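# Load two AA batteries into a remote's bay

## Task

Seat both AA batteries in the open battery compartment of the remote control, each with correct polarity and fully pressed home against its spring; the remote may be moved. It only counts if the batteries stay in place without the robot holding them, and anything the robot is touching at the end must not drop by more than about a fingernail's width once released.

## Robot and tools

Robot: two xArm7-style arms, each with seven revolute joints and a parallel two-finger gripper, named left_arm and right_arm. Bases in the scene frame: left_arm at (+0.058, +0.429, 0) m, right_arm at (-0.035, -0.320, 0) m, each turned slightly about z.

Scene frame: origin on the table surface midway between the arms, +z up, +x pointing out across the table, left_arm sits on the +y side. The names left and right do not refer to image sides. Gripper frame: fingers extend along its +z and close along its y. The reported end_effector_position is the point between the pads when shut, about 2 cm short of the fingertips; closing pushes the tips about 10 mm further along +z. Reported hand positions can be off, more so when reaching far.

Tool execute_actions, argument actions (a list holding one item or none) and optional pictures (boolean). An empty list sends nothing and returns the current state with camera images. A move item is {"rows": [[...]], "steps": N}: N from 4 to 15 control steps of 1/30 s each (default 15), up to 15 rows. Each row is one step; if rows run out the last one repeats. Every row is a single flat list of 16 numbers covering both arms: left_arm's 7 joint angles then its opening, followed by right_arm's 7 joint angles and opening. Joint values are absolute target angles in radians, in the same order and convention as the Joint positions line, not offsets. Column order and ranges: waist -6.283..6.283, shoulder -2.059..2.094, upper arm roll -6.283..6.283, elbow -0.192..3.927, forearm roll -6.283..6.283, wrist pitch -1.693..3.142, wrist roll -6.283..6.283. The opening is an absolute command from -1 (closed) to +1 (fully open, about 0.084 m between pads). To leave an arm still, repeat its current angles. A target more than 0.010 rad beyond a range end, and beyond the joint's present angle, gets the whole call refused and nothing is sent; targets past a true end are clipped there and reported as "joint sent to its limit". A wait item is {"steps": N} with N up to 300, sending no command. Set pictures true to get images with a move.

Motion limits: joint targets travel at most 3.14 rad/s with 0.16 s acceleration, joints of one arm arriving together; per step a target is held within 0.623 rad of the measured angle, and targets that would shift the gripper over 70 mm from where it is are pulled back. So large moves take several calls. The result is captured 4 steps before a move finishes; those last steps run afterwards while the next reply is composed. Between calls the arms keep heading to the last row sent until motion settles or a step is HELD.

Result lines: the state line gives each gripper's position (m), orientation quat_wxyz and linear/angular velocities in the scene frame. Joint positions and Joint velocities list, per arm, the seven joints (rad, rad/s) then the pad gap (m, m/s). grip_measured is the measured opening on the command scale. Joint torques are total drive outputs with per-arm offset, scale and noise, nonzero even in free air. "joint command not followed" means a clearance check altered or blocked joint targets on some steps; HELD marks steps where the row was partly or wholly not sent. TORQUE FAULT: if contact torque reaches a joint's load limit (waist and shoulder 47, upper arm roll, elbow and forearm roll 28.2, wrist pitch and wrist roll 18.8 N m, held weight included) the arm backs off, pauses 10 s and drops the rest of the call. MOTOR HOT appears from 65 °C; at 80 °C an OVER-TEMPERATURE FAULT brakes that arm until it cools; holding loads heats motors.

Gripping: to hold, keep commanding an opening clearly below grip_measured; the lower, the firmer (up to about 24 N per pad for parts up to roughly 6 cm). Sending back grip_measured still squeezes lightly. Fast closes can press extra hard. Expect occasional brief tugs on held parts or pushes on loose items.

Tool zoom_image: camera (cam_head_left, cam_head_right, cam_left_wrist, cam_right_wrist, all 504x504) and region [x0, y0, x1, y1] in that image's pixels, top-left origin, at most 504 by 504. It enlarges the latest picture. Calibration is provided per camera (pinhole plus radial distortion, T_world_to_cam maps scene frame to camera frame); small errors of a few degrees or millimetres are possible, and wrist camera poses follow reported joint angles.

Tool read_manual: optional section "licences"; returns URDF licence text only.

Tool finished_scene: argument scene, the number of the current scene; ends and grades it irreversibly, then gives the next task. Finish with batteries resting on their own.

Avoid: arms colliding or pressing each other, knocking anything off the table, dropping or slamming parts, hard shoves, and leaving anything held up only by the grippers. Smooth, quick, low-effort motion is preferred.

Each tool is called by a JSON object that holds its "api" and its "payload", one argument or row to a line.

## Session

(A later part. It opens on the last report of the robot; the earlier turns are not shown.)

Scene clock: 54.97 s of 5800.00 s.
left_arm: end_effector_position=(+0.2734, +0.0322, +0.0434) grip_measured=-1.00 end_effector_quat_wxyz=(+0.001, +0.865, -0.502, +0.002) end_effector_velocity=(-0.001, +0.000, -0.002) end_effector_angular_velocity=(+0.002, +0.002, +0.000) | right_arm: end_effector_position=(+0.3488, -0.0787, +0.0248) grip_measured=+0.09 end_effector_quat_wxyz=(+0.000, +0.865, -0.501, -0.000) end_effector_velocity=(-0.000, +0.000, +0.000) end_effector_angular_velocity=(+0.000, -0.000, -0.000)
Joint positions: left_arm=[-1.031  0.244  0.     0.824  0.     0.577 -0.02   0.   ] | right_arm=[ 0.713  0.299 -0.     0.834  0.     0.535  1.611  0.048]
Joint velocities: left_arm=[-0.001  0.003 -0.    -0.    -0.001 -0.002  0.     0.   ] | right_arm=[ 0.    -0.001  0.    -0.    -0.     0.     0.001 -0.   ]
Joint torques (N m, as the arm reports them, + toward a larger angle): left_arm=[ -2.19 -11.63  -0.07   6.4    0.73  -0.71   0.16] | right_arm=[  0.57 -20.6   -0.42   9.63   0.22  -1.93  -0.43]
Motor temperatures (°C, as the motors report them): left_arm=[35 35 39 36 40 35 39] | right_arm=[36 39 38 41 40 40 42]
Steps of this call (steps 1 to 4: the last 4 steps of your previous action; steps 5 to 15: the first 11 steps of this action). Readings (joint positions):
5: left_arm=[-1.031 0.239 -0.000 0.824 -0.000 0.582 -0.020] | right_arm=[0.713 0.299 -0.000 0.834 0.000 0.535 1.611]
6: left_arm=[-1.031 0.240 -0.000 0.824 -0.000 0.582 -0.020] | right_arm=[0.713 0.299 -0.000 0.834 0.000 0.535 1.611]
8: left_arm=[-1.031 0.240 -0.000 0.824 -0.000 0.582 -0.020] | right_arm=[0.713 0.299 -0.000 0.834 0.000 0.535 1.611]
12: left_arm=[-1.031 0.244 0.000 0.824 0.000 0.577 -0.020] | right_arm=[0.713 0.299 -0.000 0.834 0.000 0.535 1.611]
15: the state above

{"api": "execute_actions", "payload": {
  "actions": [
    {"rows":[[-1.031,0.235,0,0.8245,0,0.5895,-0.02,-1,0.7134,0.2989,0,0.8342,0,0.5353,1.611,-0.3],[-1.031,0.2144,0,0.8271,0,0.6127,-0.02,-1,0.7134,0.2989,0,0.8342,0,0.5353,1.611,-0.3],[-1.031,0.2144,0,0.8271,0,0.6127,-0.02,-1,0.7134,0.2989,0,0.8342,0,0.5353,1.611,-0.3],[-1.031,0.17,0,0.8,0,0.63,-0.02,-1,0.7134,0.2989,0,0.8342,0,0.5353,1.611,-0.3],[-1.031,0.10,0,0.73,0,0.63,-0.02,-1,0.7134,0.2989,0,0.8342,0,0.5353,1.611,-0.3],[-1.031,0.0269,0,0.6536,0,0.6267,-0.02,-1,0.7134,0.2989,0,0.8342,0,0.5353,1.611,-0.3]],"steps":15}
  ]
}}

{"api": "execute_actions", "payload": {
  "actions": [
    {"steps":12}
  ],
  "pictures": true
}}

Scene clock: 55.50 s of 5800.00 s.
left_arm: end_effector_position=(+0.2485, +0.0771, +0.0749) grip_measured=-1.00 end_effector_quat_wxyz=(-0.000, +0.864, -0.503, -0.001) end_effector_velocity=(-0.029, +0.052, -0.018) end_effector_angular_velocity=(+0.059, +0.033, +0.001) | right_arm: end_effector_position=(+0.3490, -0.0786, +0.0251) grip_measured=+0.09 end_effector_quat_wxyz=(-0.000, +0.865, -0.501, +0.000) end_effector_velocity=(-0.001, -0.000, -0.001) end_effector_angular_velocity=(-0.001, +0.003, +0.000)
Joint positions: left_arm=[-1.031  0.028 -0.     0.654 -0.     0.628 -0.02   0.   ] | right_arm=[ 0.713  0.299 -0.     0.834 -0.     0.535  1.611  0.048]
Joint velocities: left_arm=[-0.001 -0.091  0.001 -0.16  -0.002 -0.001  0.001  0.   ] | right_arm=[ 0.001  0.001  0.    -0.002  0.001  0.001  0.     0.   ]
Joint torques (N m, as the arm reports them, + toward a larger angle): left_arm=[ -1.62 -10.19   0.6   11.84   0.5   -1.13   0.18] | right_arm=[  0.32 -19.78  -0.44   9.27   0.46  -1.82  -0.36]
Motor temperatures (°C, as the motors report them): left_arm=[35 35 39 36 40 35 39] | right_arm=[36 39 38 41 40 40 42]
Steps of this call (steps 1 to 4: the last 4 steps of your previous action; step 5: the robot went on to your last target; steps 6 to 16: the first 11 steps of this action). Readings (joint positions):
6: left_arm=[-1.031 0.245 0.000 0.824 -0.000 0.577 -0.020] | right_arm=[0.713 0.299 -0.000 0.834 -0.000 0.535 1.611]
7: left_arm=[-1.031 0.243 -0.000 0.823 -0.000 0.582 -0.020] | right_arm=[0.713 0.299 0.000 0.834 -0.000 0.535 1.611]
9: left_arm=[-1.031 0.226 -0.000 0.820 -0.000 0.606 -0.020] | right_arm=[0.714 0.299 0.000 0.835 -0.000 0.535 1.611]
13: left_arm=[-1.031 0.095 -0.000 0.726 -0.000 0.626 -0.020] | right_arm=[0.713 0.299 -0.000 0.834 -0.000 0.535 1.611]
16: the state above

Scene clock: 55.90 s of 5800.00 s.
left_arm: end_effector_position=(+0.2488, +0.0771, +0.0748) grip_measured=-1.00 end_effector_quat_wxyz=(-0.000, +0.865, -0.502, -0.000) end_effector_velocity=(-0.000, +0.000, +0.001) end_effector_angular_velocity=(-0.001, -0.001, +0.001) | right_arm: end_effector_position=(+0.3489, -0.0786, +0.0250) grip_measured=+0.09 end_effector_quat_wxyz=(-0.000, +0.865, -0.501, +0.000) end_effector_velocity=(-0.000, +0.001, +0.000) end_effector_angular_velocity=(+0.000, -0.001, +0.003)
Joint positions: left_arm=[-1.031  0.028  0.     0.654  0.     0.627 -0.02   0.   ] | right_arm=[ 0.713  0.299 -0.     0.834  0.     0.535  1.611  0.048]
Joint velocities: left_arm=[-0.    -0.004 -0.    -0.003 -0.     0.    -0.001  0.   ] | right_arm=[ 0.001 -0.     0.     0.    -0.     0.    -0.001 -0.   ]
Joint torques (N m, as the arm reports them, + toward a larger angle): left_arm=[ -1.57 -13.71   0.4    9.47   0.46  -0.87   0.15] | right_arm=[  0.32 -19.79  -0.37   9.24   0.42  -1.79  -0.33]
Motor temperatures (°C, as the motors report them): left_arm=[35 35 39 36 40 35 39] | right_arm=[36 39 38 41 40 40 42]
Kept back: nothing.
Steps of this call (steps 1 to 4: the last 4 steps of your previous action; steps 5 to 12: the robot went on to your last target). Readings (joint positions):
1: left_arm=[-1.031 0.027 -0.000 0.652 -0.000 0.628 -0.020] | right_arm=[0.713 0.299 -0.000 0.834 -0.000 0.535 1.611]
2: left_arm=[-1.031 0.027 -0.000 0.652 -0.000 0.627 -0.020] | right_arm=[0.713 0.299 -0.000 0.834 -0.000 0.535 1.611]
4: left_arm=[-1.031 0.029 0.000 0.653 -0.000 0.627 -0.020] | right_arm=[0.713 0.299 -0.000 0.834 -0.000 0.535 1.611]
8: left_arm=[-1.031 0.028 0.000 0.654 0.000 0.627 -0.020] | right_arm=[0.713 0.299 -0.000 0.834 0.000 0.535 1.611]
12: the state above
camera_calibration (this result's frames):
cam_left_wrist: T_world_to_cam=[[-0.864508, -0.502597, 0.00468797, 0.284601], [-0.502617, 0.864447, -0.0103775, 0.129463], [0.0011632, -0.0113277, -0.999935, 0.206083], [0, 0, 0, 1]] pos_world=[0.310871, 0.0334603, 0.206079]
cam_right_wrist: T_world_to_cam=[[-0.87503, -0.483837, 0.0150105, 0.29732], [-0.484022, 0.874958, -0.0130693, 0.304966], [-0.00681017, -0.0187014, -0.999802, 0.158949], [0, 0, 0, 1]] pos_world=[0.408856, -0.120006, 0.158441]

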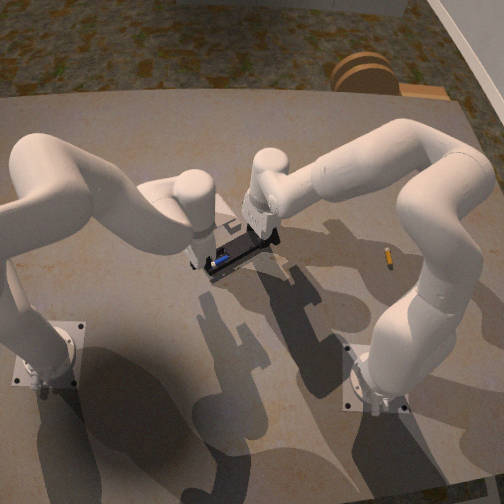

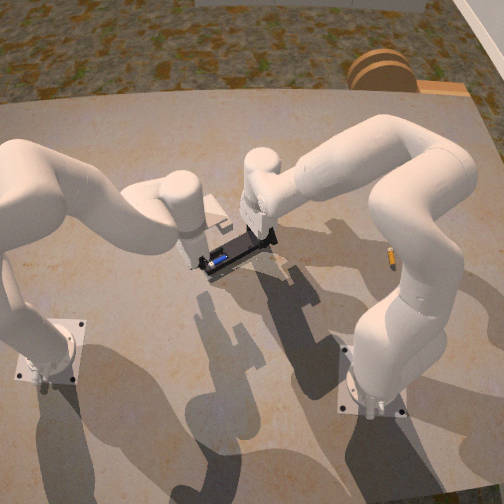

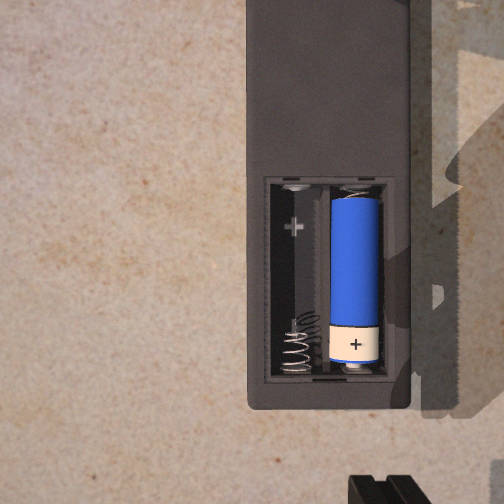

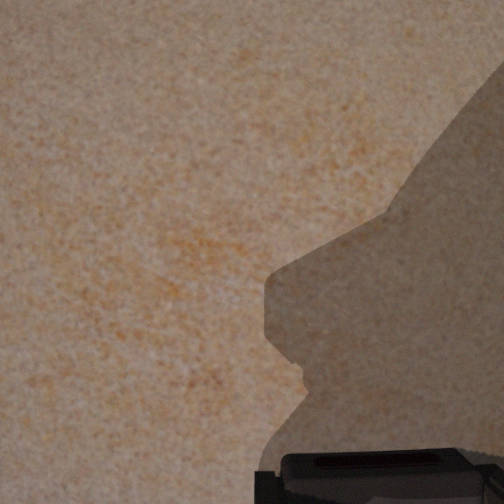

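{"api": "execute_actions", "payload": {
  "actions": [
    {"rows":[[-1.0,0.0,0,0.63,0,0.64,0.1,-1,0.7134,0.2989,0,0.8342,0,0.5353,1.611,0.1],[-0.95,-0.1,0,0.58,0,0.68,0.4,-0.8,0.7134,0.2989,0,0.8342,0,0.5353,1.611,0.3],[-0.9,-0.2,0,0.52,0,0.72,0.8,-0.6,0.7134,0.2989,0,0.8342,0,0.5353,1.611,0.5],[-0.75,-0.4335,0,0.3651,0,0.7986,2.94,-0.4,0.7134,0.2989,0,0.8342,0,0.5353,1.611,0.6],[-0.75,-0.4335,0,0.3651,0,0.7986,2.94,-0.2,0.7134,0.2989,0,0.8342,0,0.5353,1.611,0.6],[-0.75,-0.4335,0,0.3651,0,0.7986,2.94,0,0.7134,0.2989,0,0.8342,0,0.5353,1.611,0.6],[-0.75,-0.4335,0,0.3651,0,0.7986,2.94,0,0.7134,0.27,0,0.84,0,0.57,1.611,0.6],[-0.75,-0.4335,0,0.3651,0,0.7986,2.94,0,0.7134,0.23,0,0.845,0,0.615,1.611,0.6],[-0.75,-0.4335,0,0.3651,0,0.7986,2.94,0,0.7134,0.1668,0,0.8536,0,0.6868,1.611,0.6]],"steps":15}
  ]
}}

{"api": "execute_actions", "payload": {
  "actions": [
    {"rows":[[-0.75,-0.4335,0,0.3651,0,0.7986,2.94,0,-0.124,-0.1734,0,0.41,0,0.5834,-0.226,0.3]],"steps":15}
  ]
}}

{"api": "execute_actions", "payload": {
  "actions": [
    {"steps":20}
  ],
  "pictures": true
}}

Scene clock: 58.17 s of 5800.00 s.
left_arm: end_effector_position=(+0.2711, +0.1726, +0.1119) grip_measured=-0.01 end_effector_quat_wxyz=(+0.000, +0.734, -0.679, +0.000) end_effector_velocity=(+0.006, +0.333, +0.093) end_effector_angular_velocity=(-0.020, -0.020, -2.365) | right_arm: end_effector_position=(+0.3470, -0.0796, +0.0594) grip_measured=+0.59 end_effector_quat_wxyz=(+0.004, +0.865, -0.501, -0.002) end_effector_velocity=(+0.073, +0.043, +0.468) end_effector_angular_velocity=(+0.161, -0.256, -0.005)
Joint positions: left_arm=[-0.836 -0.284  0.003  0.459 -0.     0.743  0.618  0.044] | right_arm=[ 0.714  0.213  0.     0.844 -0.     0.64   1.611  0.069]
Joint velocities: left_arm=[ 0.67  -1.175 -0.015 -0.73  -0.     0.419  3.019  0.   ] | right_arm=[-0.001 -1.015 -0.003  0.233  0.001  0.946  0.     0.   ]
Joint torques (N m, as the arm reports them, + toward a larger angle): left_arm=[-6.93 -5.19 -0.97 10.45  0.45 -1.3   0.38] | right_arm=[  0.27 -14.3   -0.5   10.1    0.46  -2.96  -0.34]
Motor temperatures (°C, as the motors report them): left_arm=[35 35 39 36 40 35 39] | right_arm=[36 39 38 41 40 40 42]
Steps of this call (steps 1 to 15: the robot went on to your last target; steps 16 to 57: nothing new was sent; steps 58 to 68: the first 11 steps of this action). Readings (joint positions):
58: left_arm=[-1.031 0.027 -0.000 0.654 -0.000 0.627 -0.019] | right_arm=[0.713 0.299 0.000 0.834 -0.000 0.535 1.611]
59: left_arm=[-1.029 0.025 -0.001 0.652 0.000 0.628 -0.010] | right_arm=[0.713 0.299 -0.000 0.834 0.000 0.535 1.611]
61: left_arm=[-1.014 0.009 -0.002 0.639 0.000 0.636 0.061] | right_arm=[0.713 0.299 0.000 0.834 0.000 0.535 1.611]
65: left_arm=[-0.915 -0.148 0.000 0.540 0.000 0.696 0.343] | right_arm=[0.713 0.293 0.000 0.835 0.000 0.546 1.611]
68: the state above

Scene clock: 58.67 s of 5800.00 s.
left_arm: end_effector_position=(+0.2684, +0.2144, +0.1198) grip_measured=-0.01 end_effector_quat_wxyz=(-0.000, -0.083, +0.997, +0.000) end_effector_velocity=(+0.000, +0.005, +0.001) end_effector_angular_velocity=(-0.002, +0.001, -3.122) | right_arm: end_effector_position=(+0.3516, -0.2460, +0.0783) grip_measured=+0.29 end_effector_quat_wxyz=(+0.000, +0.867, -0.499, -0.000) end_effector_velocity=(-0.067, -0.546, -0.010) end_effector_angular_velocity=(+0.003, -0.003, +0.139)
Joint positions: left_arm=[-0.751 -0.431 -0.     0.366 -0.     0.798  2.183  0.044] | right_arm=[ 0.344  0.001 -0.002  0.635  0.     0.634  1.234  0.056]
Joint velocities: left_arm=[ 0.011 -0.018  0.002 -0.011  0.     0.006  3.135 -0.   ] | right_arm=[-1.297 -0.473 -0.032 -0.608  0.001 -0.138 -1.47   0.   ]
Joint torques (N m, as the arm reports them, + toward a larger angle): left_arm=[-1.84 -6.76  0.76 10.51  0.57 -0.83 -0.04] | right_arm=[  3.46 -14.59   2.41   8.44   0.52  -1.68  -0.86]
Motor temperatures (°C, as the motors report them): left_arm=[35 35 39 36 40 35 39] | right_arm=[36 39 38 41 40 40 42]
Steps of this call (steps 1 to 4: the last 4 steps of your previous action; steps 5 to 15: the first 11 steps of this action). Readings (joint positions):
5: left_arm=[-0.770 -0.399 -0.000 0.386 0.000 0.786 1.137] | right_arm=[0.713 0.164 -0.000 0.856 0.000 0.685 1.610]
6: left_arm=[-0.765 -0.408 -0.000 0.380 0.000 0.789 1.241] | right_arm=[0.706 0.162 0.003 0.847 -0.000 0.683 1.601]
8: left_arm=[-0.759 -0.419 -0.001 0.374 -0.000 0.793 1.450] | right_arm=[0.646 0.129 0.011 0.801 -0.000 0.671 1.535]
12: left_arm=[-0.753 -0.428 -0.001 0.368 -0.000 0.797 1.869] | right_arm=[0.474 0.050 -0.000 0.698 0.000 0.648 1.369]
15: the state above

Scene clock: 59.33 s of 5800.00 s.
left_arm: end_effector_position=(+0.2685, +0.2151, +0.1200) grip_measured=-0.01 end_effector_quat_wxyz=(-0.000, +0.291, +0.957, +0.000) end_effector_velocity=(-0.000, -0.000, +0.000) end_effector_angular_velocity=(-0.001, +0.001, -0.001) | right_arm: end_effector_position=(+0.2829, -0.4096, +0.0700) grip_measured=+0.29 end_effector_quat_wxyz=(+0.000, +1.000, -0.027, -0.000) end_effector_velocity=(-0.000, -0.002, +0.000) end_effector_angular_velocity=(-0.001, -0.002, +0.121)
Joint positions: left_arm=[-0.75  -0.433 -0.     0.365 -0.     0.799  2.94   0.044] | right_arm=[-0.122 -0.173  0.001  0.411 -0.     0.583 -0.22   0.056]
Joint velocities: left_arm=[-0.    -0.    -0.     0.    -0.002 -0.     0.003  0.   ] | right_arm=[-0.008 -0.002  0.003 -0.001 -0.    -0.002 -0.126 -0.   ]
Joint torques (N m, as the arm reports them, + toward a larger angle): left_arm=[-2.   -7.11  0.54 10.19  0.56 -0.86  0.16] | right_arm=[  0.66 -11.08  -0.04   9.62   0.49  -1.78  -0.1 ]
Motor temperatures (°C, as the motors report them): left_arm=[35 35 39 37 40 35 39] | right_arm=[36 39 38 41 40 40 42]
Kept back: nothing.
Steps of this call (steps 1 to 4: the last 4 steps of your previous action; steps 5 to 20: the robot went on to your last target). Readings (joint positions):
1: left_arm=[-0.751 -0.431 -0.000 0.366 -0.000 0.798 2.287] | right_arm=[0.301 -0.015 -0.003 0.615 0.000 0.630 1.182]
2: left_arm=[-0.751 -0.432 -0.000 0.366 -0.000 0.798 2.392] | right_arm=[0.259 -0.030 -0.003 0.595 0.000 0.625 1.127]
4: left_arm=[-0.751 -0.432 -0.000 0.366 -0.000 0.798 2.601] | right_arm=[0.176 -0.061 -0.002 0.555 0.000 0.616 1.002]
8: left_arm=[-0.750 -0.433 -0.000 0.365 0.000 0.799 2.897] | right_arm=[0.023 -0.118 -0.002 0.481 0.000 0.600 0.671]
20: the state above
camera_calibration (this result's frames):
cam_left_wrist: T_world_to_cam=[[0.549088, 0.835752, 0.00471265, -0.296664], [0.83574, -0.549019, -0.0108129, -0.0347264], [-0.00644959, 0.00987579, -0.99993, 0.250283], [0, 0, 0, 1]] pos_world=[0.193531, 0.2264, 0.251288]
cam_right_wrist: T_world_to_cam=[[-0.0695495, -0.997462, 0.0152207, -0.359502], [-0.997507, 0.0693537, -0.0130374, 0.378534], [0.0119488, -0.0160895, -0.999799, 0.193071], [0, 0, 0, 1]] pos_world=[0.35028, -0.381736, 0.203439]

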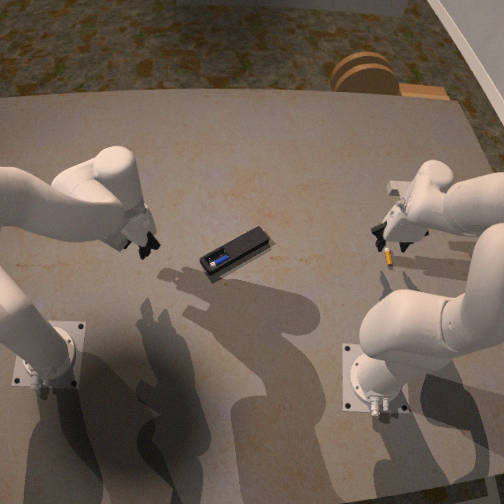

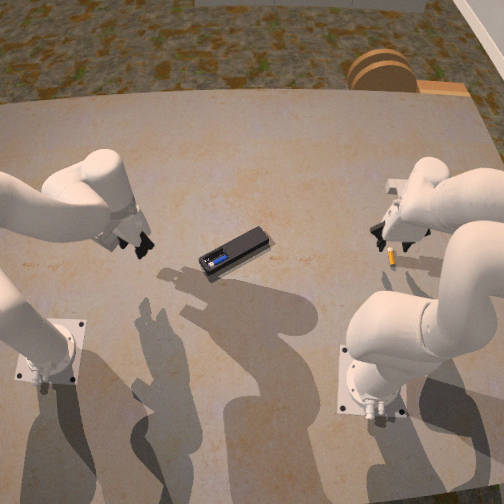

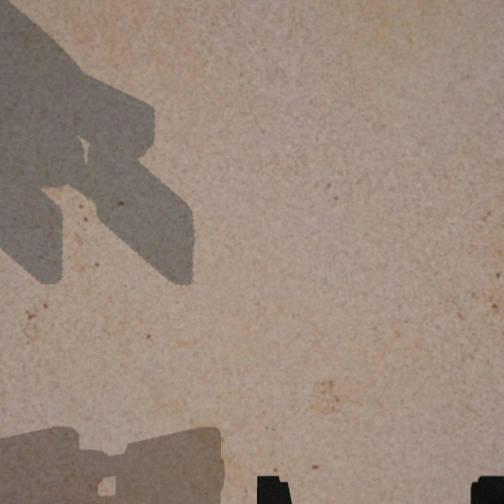

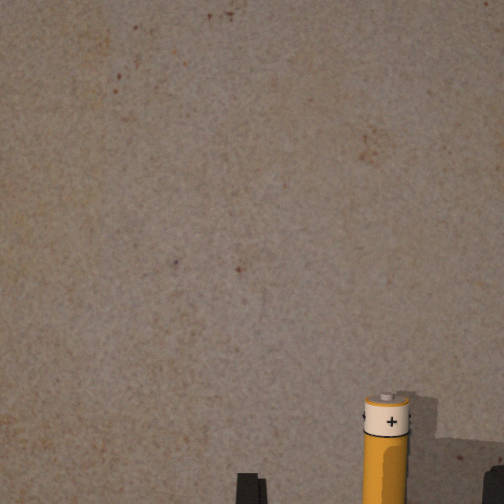

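{"api": "execute_actions", "payload": {
  "actions": [
    {"rows":[[-0.75,-0.4335,0,0.3651,0,0.7986,2.94,0.1,-0.14,-0.15,0,0.395,0,0.545,-0.24,0.3],[-0.75,-0.4335,0,0.3651,0,0.7986,2.94,0.1,-0.1606,-0.1225,0,0.3805,0,0.503,-0.2526,0.3],[-0.75,-0.4335,0,0.3651,0,0.7986,2.94,0.1,-0.1606,-0.1225,0,0.3805,0,0.503,-0.2526,0.3],[-0.75,-0.4335,0,0.3651,0,0.7986,2.94,0.1,-0.1606,-0.1225,0,0.3805,0,0.503,-0.2526,0.3],[-0.75,-0.4335,0,0.3651,0,0.7986,2.94,0.1,-0.1606,-0.09,0,0.378,0,0.468,-0.2526,0.3],[-0.75,-0.4335,0,0.3651,0,0.7986,2.94,0.1,-0.1606,-0.06,0,0.376,0,0.436,-0.2526,0.3],[-0.75,-0.4335,0,0.3651,0,0.7986,2.94,0.1,-0.1606,-0.025,0,0.3729,0,0.3979,-0.2526,0.3]],"steps":15}
  ]
}}

{"api": "execute_actions", "payload": {
  "actions": [
    {"rows":[[-0.75,-0.4335,0,0.3651,0,0.7986,2.94,0.1,-0.1606,-0.025,0,0.3729,0,0.3979,-0.2526,0.1],[-0.75,-0.4335,0,0.3651,0,0.7986,2.94,0.1,-0.1606,-0.025,0,0.3729,0,0.3979,-0.2526,-0.1],[-0.75,-0.4335,0,0.3651,0,0.7986,2.94,0.1,-0.1606,-0.025,0,0.3729,0,0.3979,-0.2526,-0.3],[-0.75,-0.4335,0,0.3651,0,0.7986,2.94,0.1,-0.1606,-0.025,0,0.3729,0,0.3979,-0.2526,-0.45],[-0.75,-0.4335,0,0.3651,0,0.7986,2.94,0.1,-0.1606,-0.025,0,0.3729,0,0.3979,-0.2526,-0.55],[-0.75,-0.4335,0,0.3651,0,0.7986,2.94,0.1,-0.1606,-0.025,0,0.3729,0,0.3979,-0.2526,-0.62],[-0.75,-0.4335,0,0.3651,0,0.7986,2.94,0.1,-0.1606,-0.025,0,0.3729,0,0.3979,-0.2526,-0.7],[-0.75,-0.4335,0,0.3651,0,0.7986,2.94,0.1,-0.1606,-0.025,0,0.3729,0,0.3979,-0.2526,-0.8],[-0.75,-0.4335,0,0.3651,0,0.7986,2.94,0.1,-0.1606,-0.025,0,0.3729,0,0.3979,-0.2526,-0.9]],"steps":15}
  ],
  "pictures": true
}}

Scene clock: 60.57 s of 5800.00 s.
left_arm: end_effector_position=(+0.2685, +0.2151, +0.1200) grip_measured=+0.09 end_effector_quat_wxyz=(+0.000, +0.291, +0.957, +0.000) end_effector_velocity=(-0.001, +0.001, -0.001) end_effector_angular_velocity=(+0.001, +0.002, +0.001) | right_arm: end_effector_position=(+0.2717, -0.4192, +0.0230) grip_measured=+0.29 end_effector_quat_wxyz=(-0.001, +1.000, -0.030, -0.004) end_effector_velocity=(-0.007, +0.004, -0.028) end_effector_angular_velocity=(+0.002, +0.005, +0.004)
Joint positions: left_arm=[-0.75  -0.433  0.     0.365 -0.     0.799  2.94   0.048] | right_arm=[-0.16  -0.025  0.     0.371 -0.     0.403 -0.253  0.056]
Joint velocities: left_arm=[ 0.    -0.    -0.    -0.002 -0.002  0.     0.001 -0.   ] | right_arm=[ 0.003  0.091  0.003 -0.025  0.002 -0.11   0.     0.   ]
Joint torques (N m, as the arm reports them, + toward a larger angle): left_arm=[-2.01 -7.11  0.55 10.56  0.55 -0.97  0.02] | right_arm=[ -0.25 -16.9   -0.49  10.14   0.48  -2.02  -0.32]
Motor temperatures (°C, as the motors report them): left_arm=[35 35 39 37 40 35 39] | right_arm=[36 39 38 41 40 40 42]
Steps of this call (steps 1 to 26: the robot went on to your last target; steps 27 to 37: the first 11 steps of this action). Readings (joint positions):
27: left_arm=[-0.750 -0.433 -0.000 0.365 0.000 0.799 2.940] | right_arm=[-0.124 -0.173 0.000 0.410 -0.000 0.583 -0.226]
28: left_arm=[-0.750 -0.433 0.000 0.365 -0.000 0.799 2.940] | right_arm=[-0.127 -0.169 0.001 0.408 -0.000 0.573 -0.230]
30: left_arm=[-0.750 -0.434 -0.000 0.365 0.000 0.799 2.940] | right_arm=[-0.148 -0.140 0.001 0.392 -0.000 0.527 -0.245]
34: left_arm=[-0.750 -0.433 -0.000 0.365 -0.000 0.799 2.940] | right_arm=[-0.161 -0.071 -0.001 0.377 0.000 0.446 -0.252]
37: the state above

Scene clock: 61.07 s of 5800.00 s.
left_arm: end_effector_position=(+0.2685, +0.2151, +0.1200) grip_measured=+0.09 end_effector_quat_wxyz=(+0.000, +0.291, +0.957, +0.000) end_effector_velocity=(-0.000, -0.000, +0.000) end_effector_angular_velocity=(-0.001, +0.001, +0.003) | right_arm: end_effector_position=(+0.2743, -0.4203, +0.0242) grip_measured=-0.69 end_effector_quat_wxyz=(+0.000, +1.000, -0.030, +0.000) end_effector_velocity=(+0.000, +0.000, +0.000) end_effector_angular_velocity=(+0.000, -0.000, +0.001)
Joint positions: left_arm=[-0.75  -0.433  0.     0.365  0.     0.799  2.94   0.048] | right_arm=[-0.161 -0.025  0.     0.373  0.     0.398 -0.253  0.014]
Joint velocities: left_arm=[ 0.    -0.    -0.     0.    -0.002  0.    -0.001 -0.   ] | right_arm=[ 0.     0.     0.     0.001  0.     0.    -0.     0.   ]
Joint torques (N m, as the arm reports them, + toward a larger angle): left_arm=[-2.01 -7.22  0.66 10.57  0.66 -0.82  0.08] | right_arm=[  0.49 -12.04  -0.15   7.94   0.42  -1.81  -0.34]
Motor temperatures (°C, as the motors report them): left_arm=[35 35 39 37 40 35 39] | right_arm=[36 39 38 41 40 40 42]
Steps of this call (steps 1 to 4: the last 4 steps of your previous action; steps 5 to 15: the first 11 steps of this action). Readings (joint positions):
5: left_arm=[-0.750 -0.433 -0.000 0.365 0.000 0.799 2.940] | right_arm=[-0.160 -0.026 0.000 0.374 0.000 0.398 -0.253]
6: left_arm=[-0.750 -0.433 0.000 0.365 0.000 0.799 2.940] | right_arm=[-0.160 -0.026 0.000 0.374 0.000 0.398 -0.253]
8: left_arm=[-0.750 -0.433 -0.000 0.365 0.000 0.799 2.940] | right_arm=[-0.161 -0.026 0.000 0.373 0.000 0.398 -0.253]
12: left_arm=[-0.750 -0.434 -0.000 0.365 0.000 0.799 2.940] | right_arm=[-0.161 -0.025 0.000 0.373 -0.000 0.398 -0.253]
15: the state above
camera_calibration (this result's frames):
cam_left_wrist: T_world_to_cam=[[0.549353, 0.835577, 0.00471091, -0.296703], [0.835565, -0.549285, -0.0108024, -0.0346232], [-0.00643863, 0.00987062, -0.999931, 0.250284], [0, 0, 0, 1]] pos_world=[0.193536, 0.22643, 0.251291]
cam_right_wrist: T_world_to_cam=[[-0.0759902, -0.996993, 0.0151651, -0.368108], [-0.997033, 0.0757879, -0.013497, 0.372609], [0.012307, -0.0161458, -0.999794, 0.147017], [0, 0, 0, 1]] pos_world=[0.341721, -0.392866, 0.157598]

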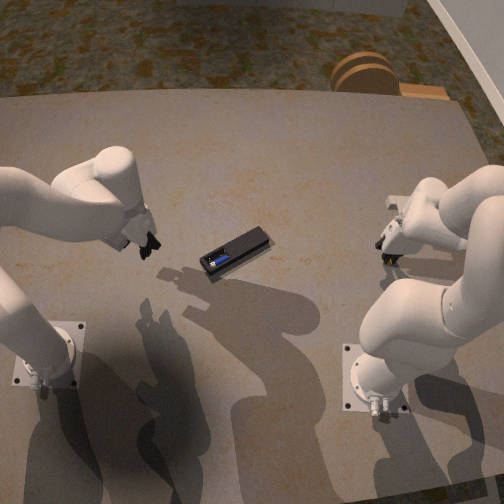

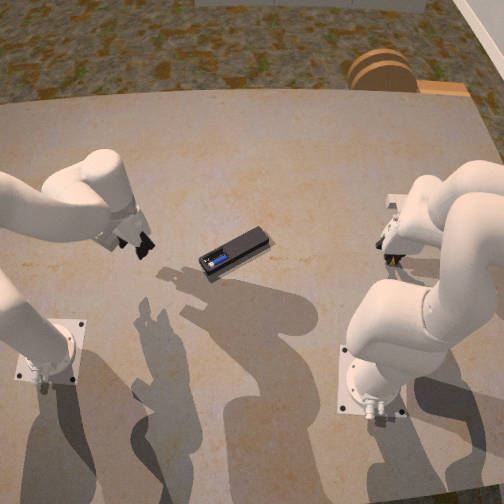

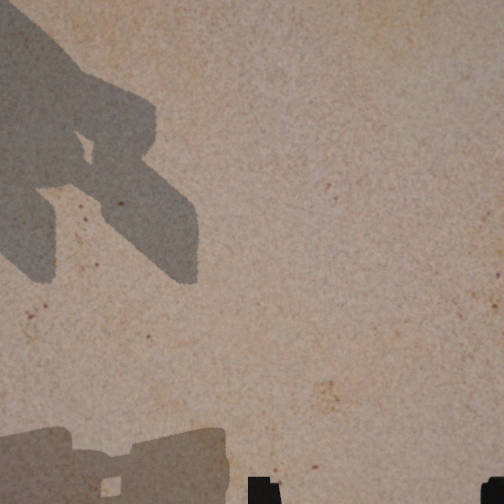

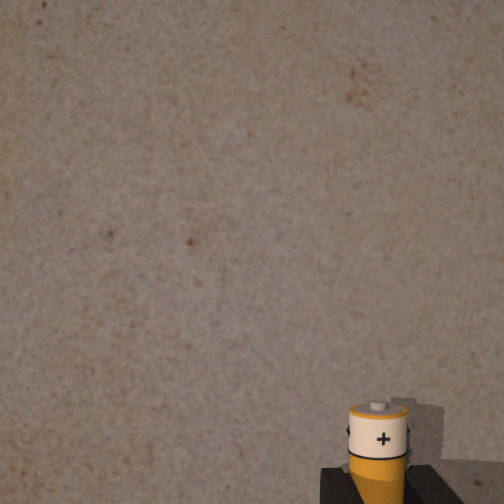

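{"api": "execute_actions", "payload": {
  "actions": [
    {"rows":[[-0.75,-0.4335,0,0.3651,0,0.7986,2.94,0.1,-0.1606,-0.06,0,0.378,0,0.438,-0.2526,-0.9],[-0.75,-0.4335,0,0.3651,0,0.7986,2.94,0.1,-0.1606,-0.13,0,0.385,0,0.515,-0.2526,-0.9],[-0.75,-0.4335,0,0.3651,0,0.7986,2.94,0.1,-0.1606,-0.22,0,0.395,0,0.615,-0.2526,-0.9],[-0.75,-0.4335,0,0.3651,0,0.7986,2.94,0.1,-0.1606,-0.22,0,0.395,0,0.615,-0.2526,-0.9],[-0.75,-0.4335,0,0.3651,0,0.7986,2.94,0.1,-0.1606,-0.22,0,0.395,0,0.615,-0.2526,-0.9],[-0.75,-0.4335,0,0.3651,0,0.7986,2.94,0.1,1.159,0.0211,0,0.6652,0,0.6441,2.057,-0.9]],"steps":15}
  ]
}}

{"api": "execute_actions", "payload": {
  "actions": [
    {"rows":[[-0.75,-0.4335,0,0.3651,0,0.7986,2.94,0.1,1.159,0.0211,0,0.6652,0,0.6441,2.057,-0.9]],"steps":15}
  ]
}}

{"api": "execute_actions", "payload": {
  "actions": [
    {"rows":[[-0.75,-0.4335,0,0.3651,0,0.7986,2.94,0.1,1.159,0.0211,0,0.6652,0,0.6441,2.057,-0.9],[-0.75,-0.4335,0,0.3651,0,0.7986,2.94,0.1,1.159,0.0211,0,0.6652,0,0.6441,2.057,-0.9],[-0.75,-0.4335,0,0.3651,0,0.7986,2.94,0.1,1.159,0.0211,0,0.6652,0,0.6441,2.057,-0.9],[-0.75,-0.4335,0,0.3651,0,0.7986,2.94,0.1,1.159,0.0211,0,0.6652,0,0.6441,2.057,-0.9],[-0.75,-0.4335,0,0.3651,0,0.7986,2.94,0.1,1.159,0.06,0,0.66,0,0.60,2.057,-0.9],[-0.75,-0.4335,0,0.3651,0,0.7986,2.94,0.1,1.159,0.10,0,0.654,0,0.554,2.057,-0.9],[-0.75,-0.4335,0,0.3651,0,0.7986,2.94,0.1,1.159,0.14,0,0.648,0,0.508,2.057,-0.9],[-0.75,-0.4335,0,0.3651,0,0.7986,2.94,0.1,1.159,0.16,0,0.645,0,0.485,2.057,-0.9],[-0.75,-0.4335,0,0.3651,0,0.7986,2.94,0.1,1.159,0.1739,0,0.6428,0,0.4689,2.057,-0.9]],"steps":15}
  ]
}}

Scene clock: 62.07 s of 5800.00 s.
left_arm: end_effector_position=(+0.2685, +0.2151, +0.1200) grip_measured=+0.09 end_effector_quat_wxyz=(+0.000, +0.291, +0.957, +0.000) end_effector_velocity=(+0.000, +0.000, -0.000) end_effector_angular_velocity=(+0.001, -0.000, -0.001) | right_arm: end_effector_position=(+0.3138, -0.3695, +0.0848) grip_measured=-0.69 end_effector_quat_wxyz=(+0.001, +0.999, -0.033, +0.012) end_effector_velocity=(+0.198, +0.545, -0.035) end_effector_angular_velocity=(+0.043, +0.163, +0.140)
Joint positions: left_arm=[-0.75  -0.433 -0.     0.365  0.     0.799  2.94   0.048] | right_arm=[ 0.013 -0.159 -0.002  0.474  0.     0.609 -0.075  0.014]
Joint velocities: left_arm=[ 0.     0.    -0.    -0.     0.002 -0.     0.001 -0.   ] | right_arm=[ 1.531  0.595  0.089  0.527 -0.002  0.099  1.48  -0.   ]
Joint torques (N m, as the arm reports them, + toward a larger angle): left_arm=[-1.87 -7.15  0.47 10.52  0.58 -0.93  0.  ] | right_arm=[ -3.3  -18.28  -3.43   7.91   0.52  -1.39  -0.38]
Motor temperatures (°C, as the motors report them): left_arm=[35 35 39 37 40 35 39] | right_arm=[36 39 38 41 40 40 42]
Steps of this call (steps 1 to 4: the last 4 steps of your previous action; steps 5 to 15: the robot went on to your last target; steps 16 to 19: nothing new was sent; steps 20 to 30: the first 11 steps of this action). Readings (joint positions):
20: left_arm=[-0.750 -0.434 0.000 0.365 -0.000 0.799 2.940] | right_arm=[-0.161 -0.026 0.000 0.373 0.000 0.399 -0.253]
21: left_arm=[-0.750 -0.434 0.000 0.365 -0.000 0.799 2.940] | right_arm=[-0.161 -0.031 0.000 0.373 0.000 0.408 -0.253]
23: left_arm=[-0.750 -0.434 -0.000 0.365 -0.000 0.799 2.940] | right_arm=[-0.160 -0.088 0.000 0.377 -0.000 0.479 -0.253]
27: left_arm=[-0.750 -0.434 0.000 0.365 -0.000 0.799 2.940] | right_arm=[-0.132 -0.214 -0.005 0.414 0.000 0.603 -0.219]
30: the state above

Scene clock: 62.57 s of 5800.00 s.
left_arm: end_effector_position=(+0.2685, +0.2151, +0.1200) grip_measured=+0.09 end_effector_quat_wxyz=(+0.000, +0.291, +0.957, +0.000) end_effector_velocity=(-0.000, +0.000, -0.000) end_effector_angular_velocity=(+0.000, +0.001, +0.000) | right_arm: end_effector_position=(+0.2897, -0.1070, +0.0812) grip_measured=-0.69 end_effector_quat_wxyz=(-0.001, +0.999, -0.036, +0.001) end_effector_velocity=(-0.247, +0.450, -0.004) end_effector_angular_velocity=(-0.003, +0.015, -0.307)
Joint positions: left_arm=[-0.75  -0.433  0.     0.365  0.     0.799  2.94   0.048] | right_arm=[ 0.731 -0.024  0.002  0.614 -0.     0.635  0.652  0.014]
Joint velocities: left_arm=[ 0.     0.    -0.    -0.    -0.001  0.     0.    -0.   ] | right_arm=[ 1.314  0.137  0.002  0.152 -0.001  0.029  1.624 -0.   ]
Joint torques (N m, as the arm reports them, + toward a larger angle): left_arm=[-2.02 -7.3   0.68 10.41  0.79 -0.83  0.08] | right_arm=[ -1.88 -13.85  -1.08   9.69   0.48  -2.06  -0.21]
Motor temperatures (°C, as the motors report them): left_arm=[35 35 39 37 40 35 39] | right_arm=[36 39 38 41 40 40 42]
Steps of this call (steps 1 to 4: the last 4 steps of your previous action; steps 5 to 15: the first 11 steps of this action). Readings (joint positions):
5: left_arm=[-0.750 -0.433 -0.000 0.365 0.000 0.799 2.940] | right_arm=[0.259 -0.091 0.001 0.543 -0.000 0.622 0.168]
6: left_arm=[-0.750 -0.434 0.000 0.365 0.000 0.799 2.940] | right_arm=[0.307 -0.081 0.001 0.553 -0.000 0.624 0.216]
8: left_arm=[-0.750 -0.434 -0.000 0.365 -0.000 0.799 2.940] | right_arm=[0.403 -0.064 0.001 0.571 -0.000 0.627 0.312]
12: left_arm=[-0.750 -0.433 -0.000 0.365 0.000 0.799 2.940] | right_arm=[0.594 -0.039 0.001 0.598 -0.000 0.632 0.502]
15: the state above

Scene clock: 63.07 s of 5800.00 s.
left_arm: end_effector_position=(+0.2685, +0.2151, +0.1200) grip_measured=+0.09 end_effector_quat_wxyz=(+0.000, +0.291, +0.957, +0.000) end_effector_velocity=(+0.000, -0.000, +0.000) end_effector_angular_velocity=(+0.000, -0.001, -0.000) | right_arm: end_effector_position=(+0.1851, +0.0188, +0.0530) grip_measured=-0.69 end_effector_quat_wxyz=(-0.001, +0.890, -0.455, +0.000) end_effector_velocity=(-0.039, +0.060, -0.382) end_effector_angular_velocity=(+0.039, -0.024, -1.793)
Joint positions: left_arm=[-0.75  -0.434  0.     0.365 -0.     0.799  2.94   0.048] | right_arm=[ 1.147  0.096 -0.001  0.655  0.     0.558  1.939  0.014]
Joint velocities: left_arm=[0.    0.    0.    0.001 0.001 0.    0.    0.   ] | right_arm=[ 0.174  1.103 -0.01  -0.096 -0.    -1.245  1.957 -0.   ]
Joint torques (N m, as the arm reports them, + toward a larger angle): left_arm=[-1.91 -7.21  0.5  10.38  0.57 -0.73  0.1 ] | right_arm=[ -1.01 -10.47  -0.56   5.05   0.36  -0.92  -1.36]
Motor temperatures (°C, as the motors report them): left_arm=[35 35 39 37 40 35 39] | right_arm=[36 39 38 41 40 40 42]
Steps of this call (steps 1 to 4: the last 4 steps of your previous action; steps 5 to 15: the first 11 steps of this action). Readings (joint positions):
5: left_arm=[-0.750 -0.434 0.000 0.365 -0.000 0.799 2.940] | right_arm=[0.935 -0.003 0.001 0.638 -0.000 0.639 0.980]
6: left_arm=[-0.750 -0.434 0.000 0.365 0.000 0.799 2.940] | right_arm=[0.972 0.001 0.001 0.643 -0.000 0.640 1.064]
8: left_arm=[-0.750 -0.433 -0.000 0.365 -0.000 0.799 2.940] | right_arm=[1.039 0.008 0.001 0.651 -0.000 0.642 1.255]
12: left_arm=[-0.750 -0.434 0.000 0.365 -0.000 0.799 2.940] | right_arm=[1.122 0.026 0.002 0.658 -0.000 0.633 1.670]
15: the state above

Let it settle, then release.

{"api": "execute_actions", "payload": {
  "actions": [
    {"rows":[[-0.75,-0.4335,0,0.3651,0,0.7986,2.94,0.1,1.159,0.1739,0,0.6428,0,0.4689,2.057,-0.9],[-0.75,-0.4335,0,0.3651,0,0.7986,2.94,0.1,1.159,0.1739,0,0.6428,0,0.4689,2.057,-0.9],[-0.75,-0.4335,0,0.3651,0,0.7986,2.94,0.1,1.159,0.1739,0,0.6428,0,0.4689,2.057,-0.9],[-0.75,-0.4335,0,0.3651,0,0.7986,2.94,0.1,1.159,0.1739,0,0.6428,0,0.4689,2.057,-0.9],[-0.75,-0.4335,0,0.3651,0,0.7986,2.94,0.1,1.159,0.1739,0,0.6428,0,0.4689,2.057,-0.9],[-0.75,-0.4335,0,0.3651,0,0.7986,2.94,0.1,1.159,0.1739,0,0.6428,0,0.4689,2.057,-0.75],[-0.75,-0.4335,0,0.3651,0,0.7986,2.94,0.1,1.159,0.1739,0,0.6428,0,0.4689,2.057,-0.65],[-0.75,-0.4335,0,0.3651,0,0.7986,2.94,0.1,1.159,0.1739,0,0.6428,0,0.4689,2.057,-0.5],[-0.75,-0.4335,0,0.3651,0,0.7986,2.94,0.1,1.159,0.1739,0,0.6428,0,0.4689,2.057,-0.3],[-0.75,-0.4335,0,0.3651,0,0.7986,2.94,0.1,1.159,0.1739,0,0.6428,0,0.4689,2.057,-0.1]],"steps":15}
  ]
}}

{"api": "execute_actions", "payload": {
  "actions": [
    {"rows":[[-0.75,-0.4335,0,0.3651,0,0.7986,2.94,0.1,1.159,0.14,0,0.648,0,0.508,2.057,0.1],[-0.75,-0.4335,0,0.3651,0,0.7986,2.94,0.1,1.159,0.08,0,0.657,0,0.577,2.057,0.3],[-0.75,-0.4335,0,0.3651,0,0.7986,2.94,0.1,1.159,0.0211,0,0.6652,0,0.6441,2.057,0.6],[-0.75,-0.4335,0,0.3651,0,0.7986,2.94,0.1,1.159,0.0211,0,0.6652,0,0.6441,2.057,0.6],[-0.75,-0.4335,0,0.3651,0,0.7986,2.94,0.1,1.159,0.0211,0,0.6652,0,0.6441,2.057,0.6],[-0.75,-0.4335,0,0.3651,0,0.7986,2.94,0.1,1.159,0.0211,0,0.6652,0,0.6441,2.057,0.6],[-0.75,-0.4335,0,0.3651,0,0.7986,2.94,0.1,0.7134,0.1668,0,0.8536,0,0.6868,1.611,0.6]],"steps":15}
  ]
}}

{"api": "execute_actions", "payload": {
  "actions": [
    {"steps":8}
  ],
  "pictures": true
}}

Scene clock: 63.87 s of 5800.00 s.
left_arm: end_effector_position=(+0.2685, +0.2151, +0.1200) grip_measured=+0.09 end_effector_quat_wxyz=(+0.000, +0.291, +0.957, +0.000) end_effector_velocity=(+0.000, -0.000, +0.000) end_effector_angular_velocity=(-0.001, -0.000, +0.003) | right_arm: end_effector_position=(+0.1798, +0.0200, +0.0246) grip_measured=-0.18 end_effector_quat_wxyz=(-0.000, +0.865, -0.501, +0.000) end_effector_velocity=(-0.000, -0.000, -0.000) end_effector_angular_velocity=(-0.001, +0.000, +0.000)
Joint positions: left_arm=[-0.75  -0.433  0.     0.365  0.     0.799  2.94   0.048] | right_arm=[ 1.159  0.174 -0.     0.643  0.     0.469  2.057  0.036]
Joint velocities: left_arm=[ 0.001 -0.    -0.     0.    -0.001  0.    -0.002 -0.   ] | right_arm=[-0.     0.     0.    -0.001 -0.001  0.     0.     0.184]
Joint torques (N m, as the arm reports them, + toward a larger angle): left_arm=[-1.69 -7.06  0.41 10.45  0.51 -0.91  0.13] | right_arm=[  0.46 -16.65  -0.39   8.63   0.48  -1.67  -0.32]
Motor temperatures (°C, as the motors report them): left_arm=[35 35 39 37 40 35 39] | right_arm=[36 39 38 41 40 40 42]
Steps of this call (steps 1 to 4: the last 4 steps of your previous action; steps 5 to 13: the robot went on to your last target; steps 14 to 24: the first 11 steps of this action). Readings (joint positions):
14: left_arm=[-0.750 -0.433 -0.000 0.365 -0.000 0.799 2.940] | right_arm=[1.159 0.173 -0.000 0.643 0.000 0.469 2.057]
15: left_arm=[-0.750 -0.434 0.000 0.365 0.000 0.799 2.940] | right_arm=[1.159 0.174 -0.000 0.643 0.000 0.469 2.057]
17: left_arm=[-0.750 -0.434 -0.000 0.365 -0.000 0.799 2.940] | right_arm=[1.159 0.174 -0.000 0.643 0.000 0.469 2.057]
21: left_arm=[-0.750 -0.434 -0.000 0.365 0.000 0.799 2.940] | right_arm=[1.159 0.174 -0.000 0.643 0.000 0.469 2.057]
24: the state above

Scene clock: 64.37 s of 5800.00 s.
left_arm: end_effector_position=(+0.2685, +0.2151, +0.1200) grip_measured=+0.09 end_effector_quat_wxyz=(+0.000, +0.291, +0.957, +0.000) end_effector_velocity=(-0.000, +0.000, -0.000) end_effector_angular_velocity=(+0.002, -0.001, -0.002) | right_arm: end_effector_position=(+0.2248, +0.0062, +0.0793) grip_measured=+0.59 end_effector_quat_wxyz=(-0.001, +0.868, -0.496, -0.000) end_effector_velocity=(+0.598, -0.284, +0.000) end_effector_angular_velocity=(-0.020, +0.005, -0.244)
Joint positions: left_arm=[-0.75  -0.434 -0.     0.365  0.     0.799  2.94   0.048] | right_arm=[ 1.043  0.065  0.007  0.716 -0.     0.649  1.935  0.069]
Joint velocities: left_arm=[-0.    -0.     0.    -0.001  0.003  0.    -0.    -0.   ] | right_arm=[-1.392  0.442 -0.15   0.566  0.002  0.144 -1.3    0.   ]
Joint torques (N m, as the arm reports them, + toward a larger angle): left_arm=[-1.68 -7.04  0.5  10.42  0.63 -0.91  0.03] | right_arm=[  0.25 -19.32  -2.64  10.79   0.38  -1.86  -0.23]
Motor temperatures (°C, as the motors report them): left_arm=[35 35 39 37 40 35 39] | right_arm=[36 39 38 41 40 40 42]
Steps of this call (steps 1 to 4: the last 4 steps of your previous action; steps 5 to 15: the first 11 steps of this action). Readings (joint positions):
5: left_arm=[-0.750 -0.434 0.000 0.365 -0.000 0.799 2.940] | right_arm=[1.159 0.173 -0.000 0.643 0.000 0.470 2.057]
6: left_arm=[-0.750 -0.433 -0.000 0.365 0.000 0.799 2.940] | right_arm=[1.159 0.168 0.000 0.643 0.000 0.479 2.057]
8: left_arm=[-0.750 -0.434 0.000 0.365 0.000 0.799 2.940] | right_arm=[1.159 0.115 0.000 0.647 -0.000 0.546 2.057]
12: left_arm=[-0.750 -0.434 0.000 0.365 -0.000 0.799 2.940] | right_arm=[1.151 0.021 0.002 0.676 -0.000 0.637 2.047]
15: the state above

Scene clock: 64.63 s of 5800.00 s.
left_arm: end_effector_position=(+0.2685, +0.2151, +0.1200) grip_measured=+0.09 end_effector_quat_wxyz=(+0.000, +0.291, +0.957, +0.000) end_effector_velocity=(+0.000, -0.000, +0.000) end_effector_angular_velocity=(-0.001, +0.000, +0.002) | right_arm: end_effector_position=(+0.3462, -0.0779, +0.0797) grip_measured=+0.59 end_effector_quat_wxyz=(+0.000, +0.862, -0.507, +0.001) end_effector_velocity=(+0.211, -0.231, +0.002) end_effector_angular_velocity=(-0.015, -0.017, -0.228)
Joint positions: left_arm=[-0.75  -0.434  0.     0.365  0.     0.799  2.94   0.048] | right_arm=[ 0.725  0.163 -0.007  0.847  0.     0.684  1.629  0.069]
Joint velocities: left_arm=[ 0.001 -0.     0.     0.    -0.001 -0.    -0.001  0.   ] | right_arm=[-0.538  0.143 -0.137  0.2    0.001  0.05  -0.446  0.   ]
Joint torques (N m, as the arm reports them, + toward a larger angle): left_arm=[-1.87 -7.03  0.5  10.53  0.53 -0.88  0.18] | right_arm=[ 27.23 -21.69  13.74   8.11   0.31  -0.93   0.49]
Motor temperatures (°C, as the motors report them): left_arm=[35 35 39 37 40 35 39] | right_arm=[36 39 38 41 40 40 42]
Kept back: nothing.
Steps of this call (steps 1 to 4: the last 4 steps of your previous action; steps 5 to 8: the robot went on to your last target). Readings (joint positions):
1: left_arm=[-0.750 -0.434 0.000 0.365 0.000 0.799 2.940] | right_arm=[0.998 0.078 0.002 0.735 -0.000 0.654 1.893]
2: left_arm=[-0.750 -0.434 0.000 0.365 0.000 0.799 2.940] | right_arm=[0.954 0.091 -0.001 0.753 0.000 0.658 1.851]
4: left_arm=[-0.750 -0.434 -0.000 0.365 -0.000 0.799 2.940] | right_arm=[0.871 0.118 -0.000 0.788 0.000 0.668 1.769]
8: the state above
camera_calibration (this result's frames):
cam_left_wrist: T_world_to_cam=[[0.549353, 0.835577, 0.00471086, -0.296703], [0.835565, -0.549285, -0.0108024, -0.0346232], [-0.00643862, 0.00987056, -0.999931, 0.250285], [0, 0, 0, 1]] pos_world=[0.193536, 0.22643, 0.251291]
cam_right_wrist: T_world_to_cam=[[-0.881427, -0.472082, 0.0149972, 0.297602], [-0.472275, 0.881337, -0.0142121, 0.300334], [-0.0065083, -0.0196097, -0.999787, 0.213411], [0, 0, 0, 1]] pos_world=[0.405543, -0.120018, 0.213171]

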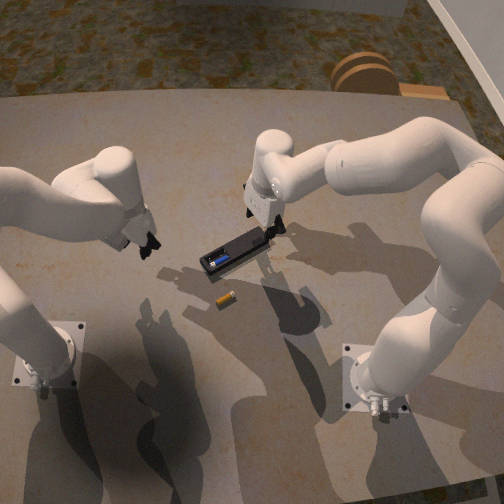

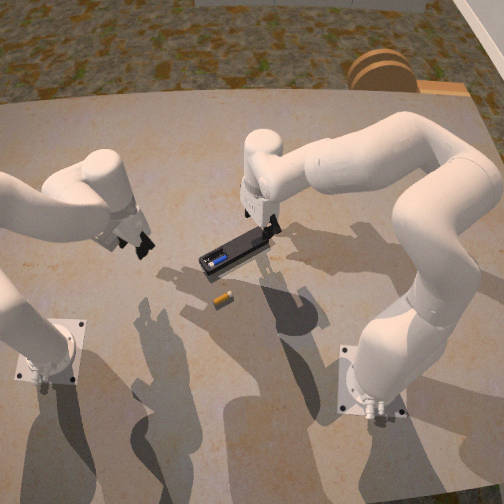

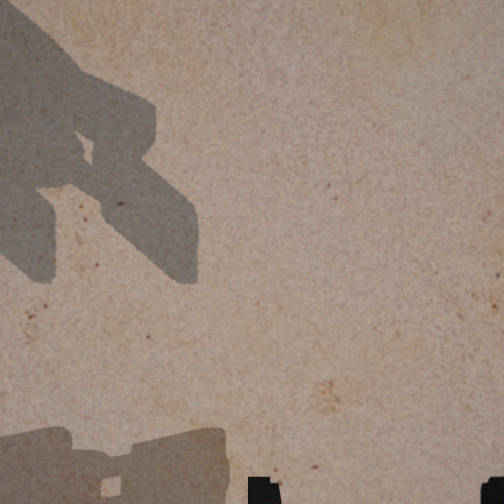

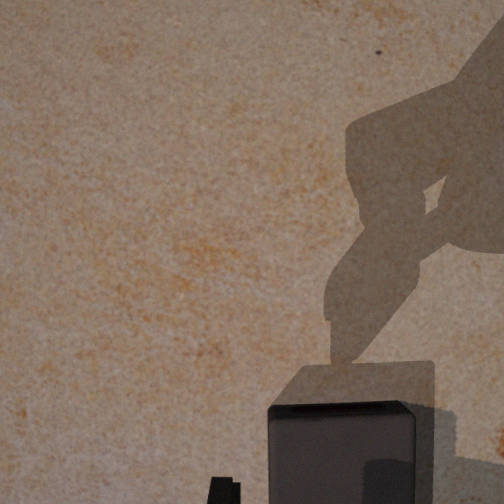

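{"api": "execute_actions", "payload": {
  "actions": [
    {"rows":[[-0.85,-0.3,0,0.46,0,0.76,2.935,0.1,0.7134,0.1668,0,0.8536,0,0.6868,1.611,0.6],[-0.95,-0.2,0,0.54,0,0.74,2.93,0.1,0.7134,0.19,0,0.85,0,0.66,1.611,0.6],[-1.05,-0.08,0,0.63,0,0.71,2.925,0.1,0.7134,0.22,0,0.846,0,0.626,1.611,0.6],[-1.15,0.04,0,0.71,0,0.67,2.92,0.1,0.7134,0.26,0,0.84,0,0.58,1.611,0.6],[-1.234,0.1409,0,0.7817,0,0.6408,2.9156,0.1,0.7134,0.2989,0,0.8342,0,0.5353,1.611,0.6],[-1.234,0.1409,0,0.7817,0,0.6408,2.9156,0.1,0.7134,0.2989,0,0.8342,0,0.5353,1.611,0.6],[-1.234,0.1409,0,0.7817,0,0.6408,2.9156,0.1,0.7134,0.2989,0,0.8342,0,0.5353,1.611,0.6],[-1.234,0.1409,0,0.7817,0,0.6408,2.9156,0.1,0.7134,0.2989,0,0.8342,0,0.5353,1.611,0.6],[-1.234,0.1409,0,0.7817,0,0.6408,2.9156,0.1,0.7134,0.2989,0,0.8342,0,0.5353,1.611,0.6],[-1.234,0.1409,0,0.7817,0,0.6408,2.9156,0.1,0.7134,0.2989,0,0.8342,0,0.5353,1.611,0.6],[-1.234,0.1409,0,0.7817,0,0.6408,2.9156,0.1,0.7134,0.2989,0,0.8342,0,0.5353,1.611,0.45],[-1.234,0.1409,0,0.7817,0,0.6408,2.9156,0.1,0.7134,0.2989,0,0.8342,0,0.5353,1.611,0.3]],"steps":15}
  ]
}}

{"api": "execute_actions", "payload": {
  "actions": [
    {"rows":[[-1.234,0.1409,0,0.7817,0,0.6408,2.9156,0.1,0.7134,0.2989,0,0.8342,0,0.5353,1.611,0.2],[-1.234,0.1409,0,0.7817,0,0.6408,2.9156,0.1,0.7134,0.2989,0,0.8342,0,0.5353,1.611,0.12],[-1.234,0.1409,0,0.7817,0,0.6408,2.9156,0.1,0.7134,0.2989,0,0.8342,0,0.5353,1.611,0.05],[-1.234,0.1409,0,0.7817,0,0.6408,2.9156,0.1,0.7134,0.2989,0,0.8342,0,0.5353,1.611,-0.05],[-1.234,0.1409,0,0.7817,0,0.6408,2.9156,0.1,0.7134,0.2989,0,0.8342,0,0.5353,1.611,-0.15],[-1.234,0.1409,0,0.7817,0,0.6408,2.9156,0.1,0.7134,0.2989,0,0.8342,0,0.5353,1.611,-0.3]],"steps":12}
  ],
  "pictures": true
}}

Scene clock: 66.03 s of 5800.00 s.
left_arm: end_effector_position=(+0.2271, +0.0682, +0.0949) grip_measured=+0.09 end_effector_quat_wxyz=(+0.001, +0.441, +0.898, -0.001) end_effector_velocity=(-0.278, -0.463, -0.162) end_effector_angular_velocity=(+0.014, +0.006, -1.070) | right_arm: end_effector_position=(+0.3458, -0.0804, +0.0219) grip_measured=+0.52 end_effector_quat_wxyz=(+0.004, +0.865, -0.501, -0.002) end_effector_velocity=(+0.068, +0.040, +0.063) end_effector_angular_velocity=(+0.113, -0.182, -0.004)
Joint positions: left_arm=[-1.09  -0.028  0.     0.661 -0.     0.687  2.923  0.048] | right_arm=[ 0.714  0.302  0.     0.83  -0.     0.538  1.611  0.066]
Joint velocities: left_arm=[-1.113  1.308 -0.014  0.935 -0.001 -0.357 -0.056  0.   ] | right_arm=[-0.001 -0.063 -0.003  0.097 -0.001 -0.054  0.001 -0.149]
Joint torques (N m, as the arm reports them, + toward a larger angle): left_arm=[ -2.72 -13.53  -0.73   8.84   0.41  -0.69  -0.11] | right_arm=[  0.24 -20.27  -0.63   9.72   0.35  -1.46  -0.33]
Motor temperatures (°C, as the motors report them): left_arm=[36 35 39 37 40 35 39] | right_arm=[36 39 38 41 40 40 42]
Steps of this call (steps 1 to 30: the robot went on to your last target; step 31: nothing new was sent; steps 32 to 42: the first 11 steps of this action). Readings (joint positions):
32: left_arm=[-0.750 -0.433 0.000 0.365 0.000 0.798 2.940] | right_arm=[0.713 0.167 0.000 0.854 -0.000 0.687 1.611]
33: left_arm=[-0.756 -0.426 0.001 0.370 0.000 0.796 2.940] | right_arm=[0.713 0.167 0.000 0.854 -0.000 0.686 1.611]
35: left_arm=[-0.808 -0.361 0.005 0.418 0.000 0.778 2.937] | right_arm=[0.713 0.187 -0.000 0.853 0.000 0.658 1.611]
39: left_arm=[-0.976 -0.163 0.001 0.564 0.000 0.724 2.929] | right_arm=[0.713 0.292 0.000 0.833 -0.000 0.550 1.611]
42: the state above

Scene clock: 66.43 s of 5800.00 s.
left_arm: end_effector_position=(+0.1869, +0.0120, +0.0708) grip_measured=+0.09 end_effector_quat_wxyz=(+0.001, +0.499, +0.867, -0.000) end_effector_velocity=(-0.015, -0.004, -0.003) end_effector_angular_velocity=(+0.005, +0.004, -0.035) | right_arm: end_effector_position=(+0.3494, -0.0783, +0.0256) grip_measured=+0.09 end_effector_quat_wxyz=(-0.001, +0.865, -0.501, +0.000) end_effector_velocity=(-0.001, -0.000, -0.001) end_effector_angular_velocity=(-0.002, +0.002, +0.002)
Joint positions: left_arm=[-1.231  0.138  0.003  0.781 -0.     0.641  2.916  0.048] | right_arm=[0.713 0.298 0.    0.835 0.    0.535 1.611 0.048]
Joint velocities: left_arm=[-0.012  0.008 -0.024  0.002  0.002 -0.    -0.002 -0.   ] | right_arm=[ 0.001  0.001 -0.    -0.001 -0.001 -0.    -0.     0.   ]
Joint torques (N m, as the arm reports them, + toward a larger angle): left_arm=[ -2.5  -15.1   -0.05   9.3    0.45  -0.77   0.22] | right_arm=[  0.25 -18.27  -0.49   8.47   0.34  -1.65  -0.34]
Motor temperatures (°C, as the motors report them): left_arm=[36 35 39 37 40 35 39] | right_arm=[36 39 38 41 40 40 42]
Steps of this call (steps 1 to 4: the last 4 steps of your previous action; steps 5 to 12: the first 8 steps of this action). Readings (joint positions):
5: left_arm=[-1.232 0.137 -0.008 0.775 0.000 0.643 2.916] | right_arm=[0.713 0.297 -0.000 0.836 0.000 0.535 1.611]
6: left_arm=[-1.236 0.141 -0.008 0.777 0.000 0.642 2.916] | right_arm=[0.713 0.298 -0.000 0.835 0.000 0.535 1.611]
8: left_arm=[-1.234 0.140 -0.001 0.779 -0.000 0.642 2.916] | right_arm=[0.713 0.298 0.000 0.835 -0.000 0.535 1.611]
12: the state above
camera_calibration (this result's frames):
cam_left_wrist: T_world_to_cam=[[0.860247, 0.509856, 0.00471748, -0.136146], [0.509877, -0.860198, -0.00920656, -0.0140033], [-0.00063605, 0.0103252, -0.999946, 0.201497], [0, 0, 0, 1]] pos_world=[0.124387, 0.0552887, 0.201999]
cam_right_wrist: T_world_to_cam=[[-0.875046, -0.483851, 0.0135385, 0.297872], [-0.484008, 0.874967, -0.012982, 0.304936], [-0.00556438, -0.0179126, -0.999824, 0.159167], [0, 0, 0, 1]] pos_world=[0.409129, -0.119832, 0.159065]

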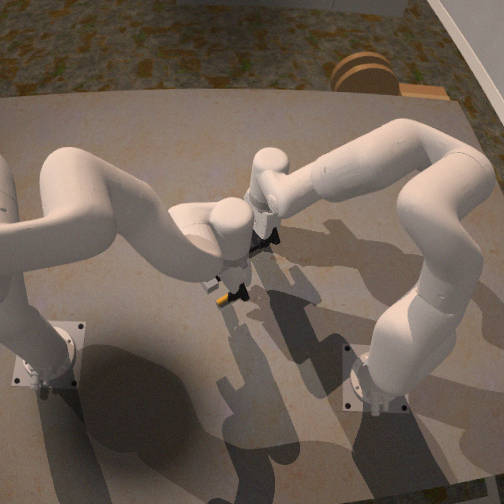

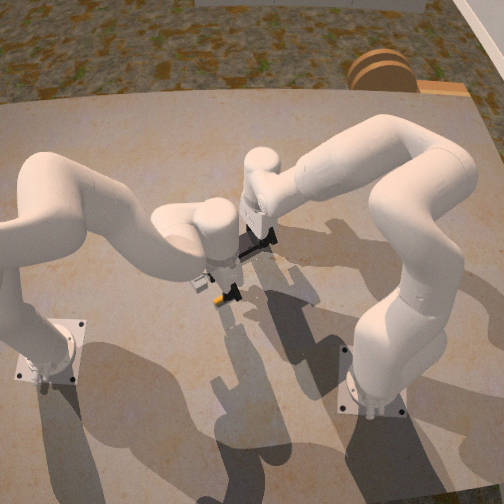

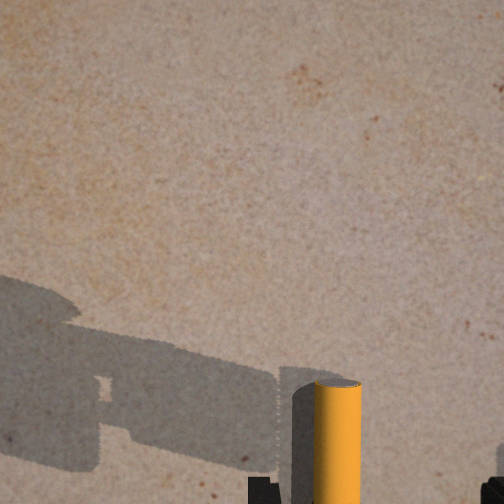

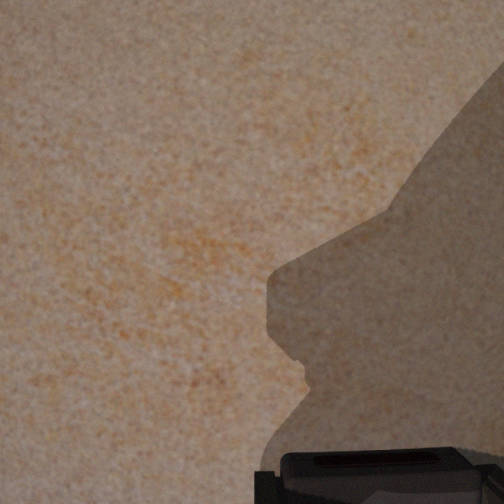

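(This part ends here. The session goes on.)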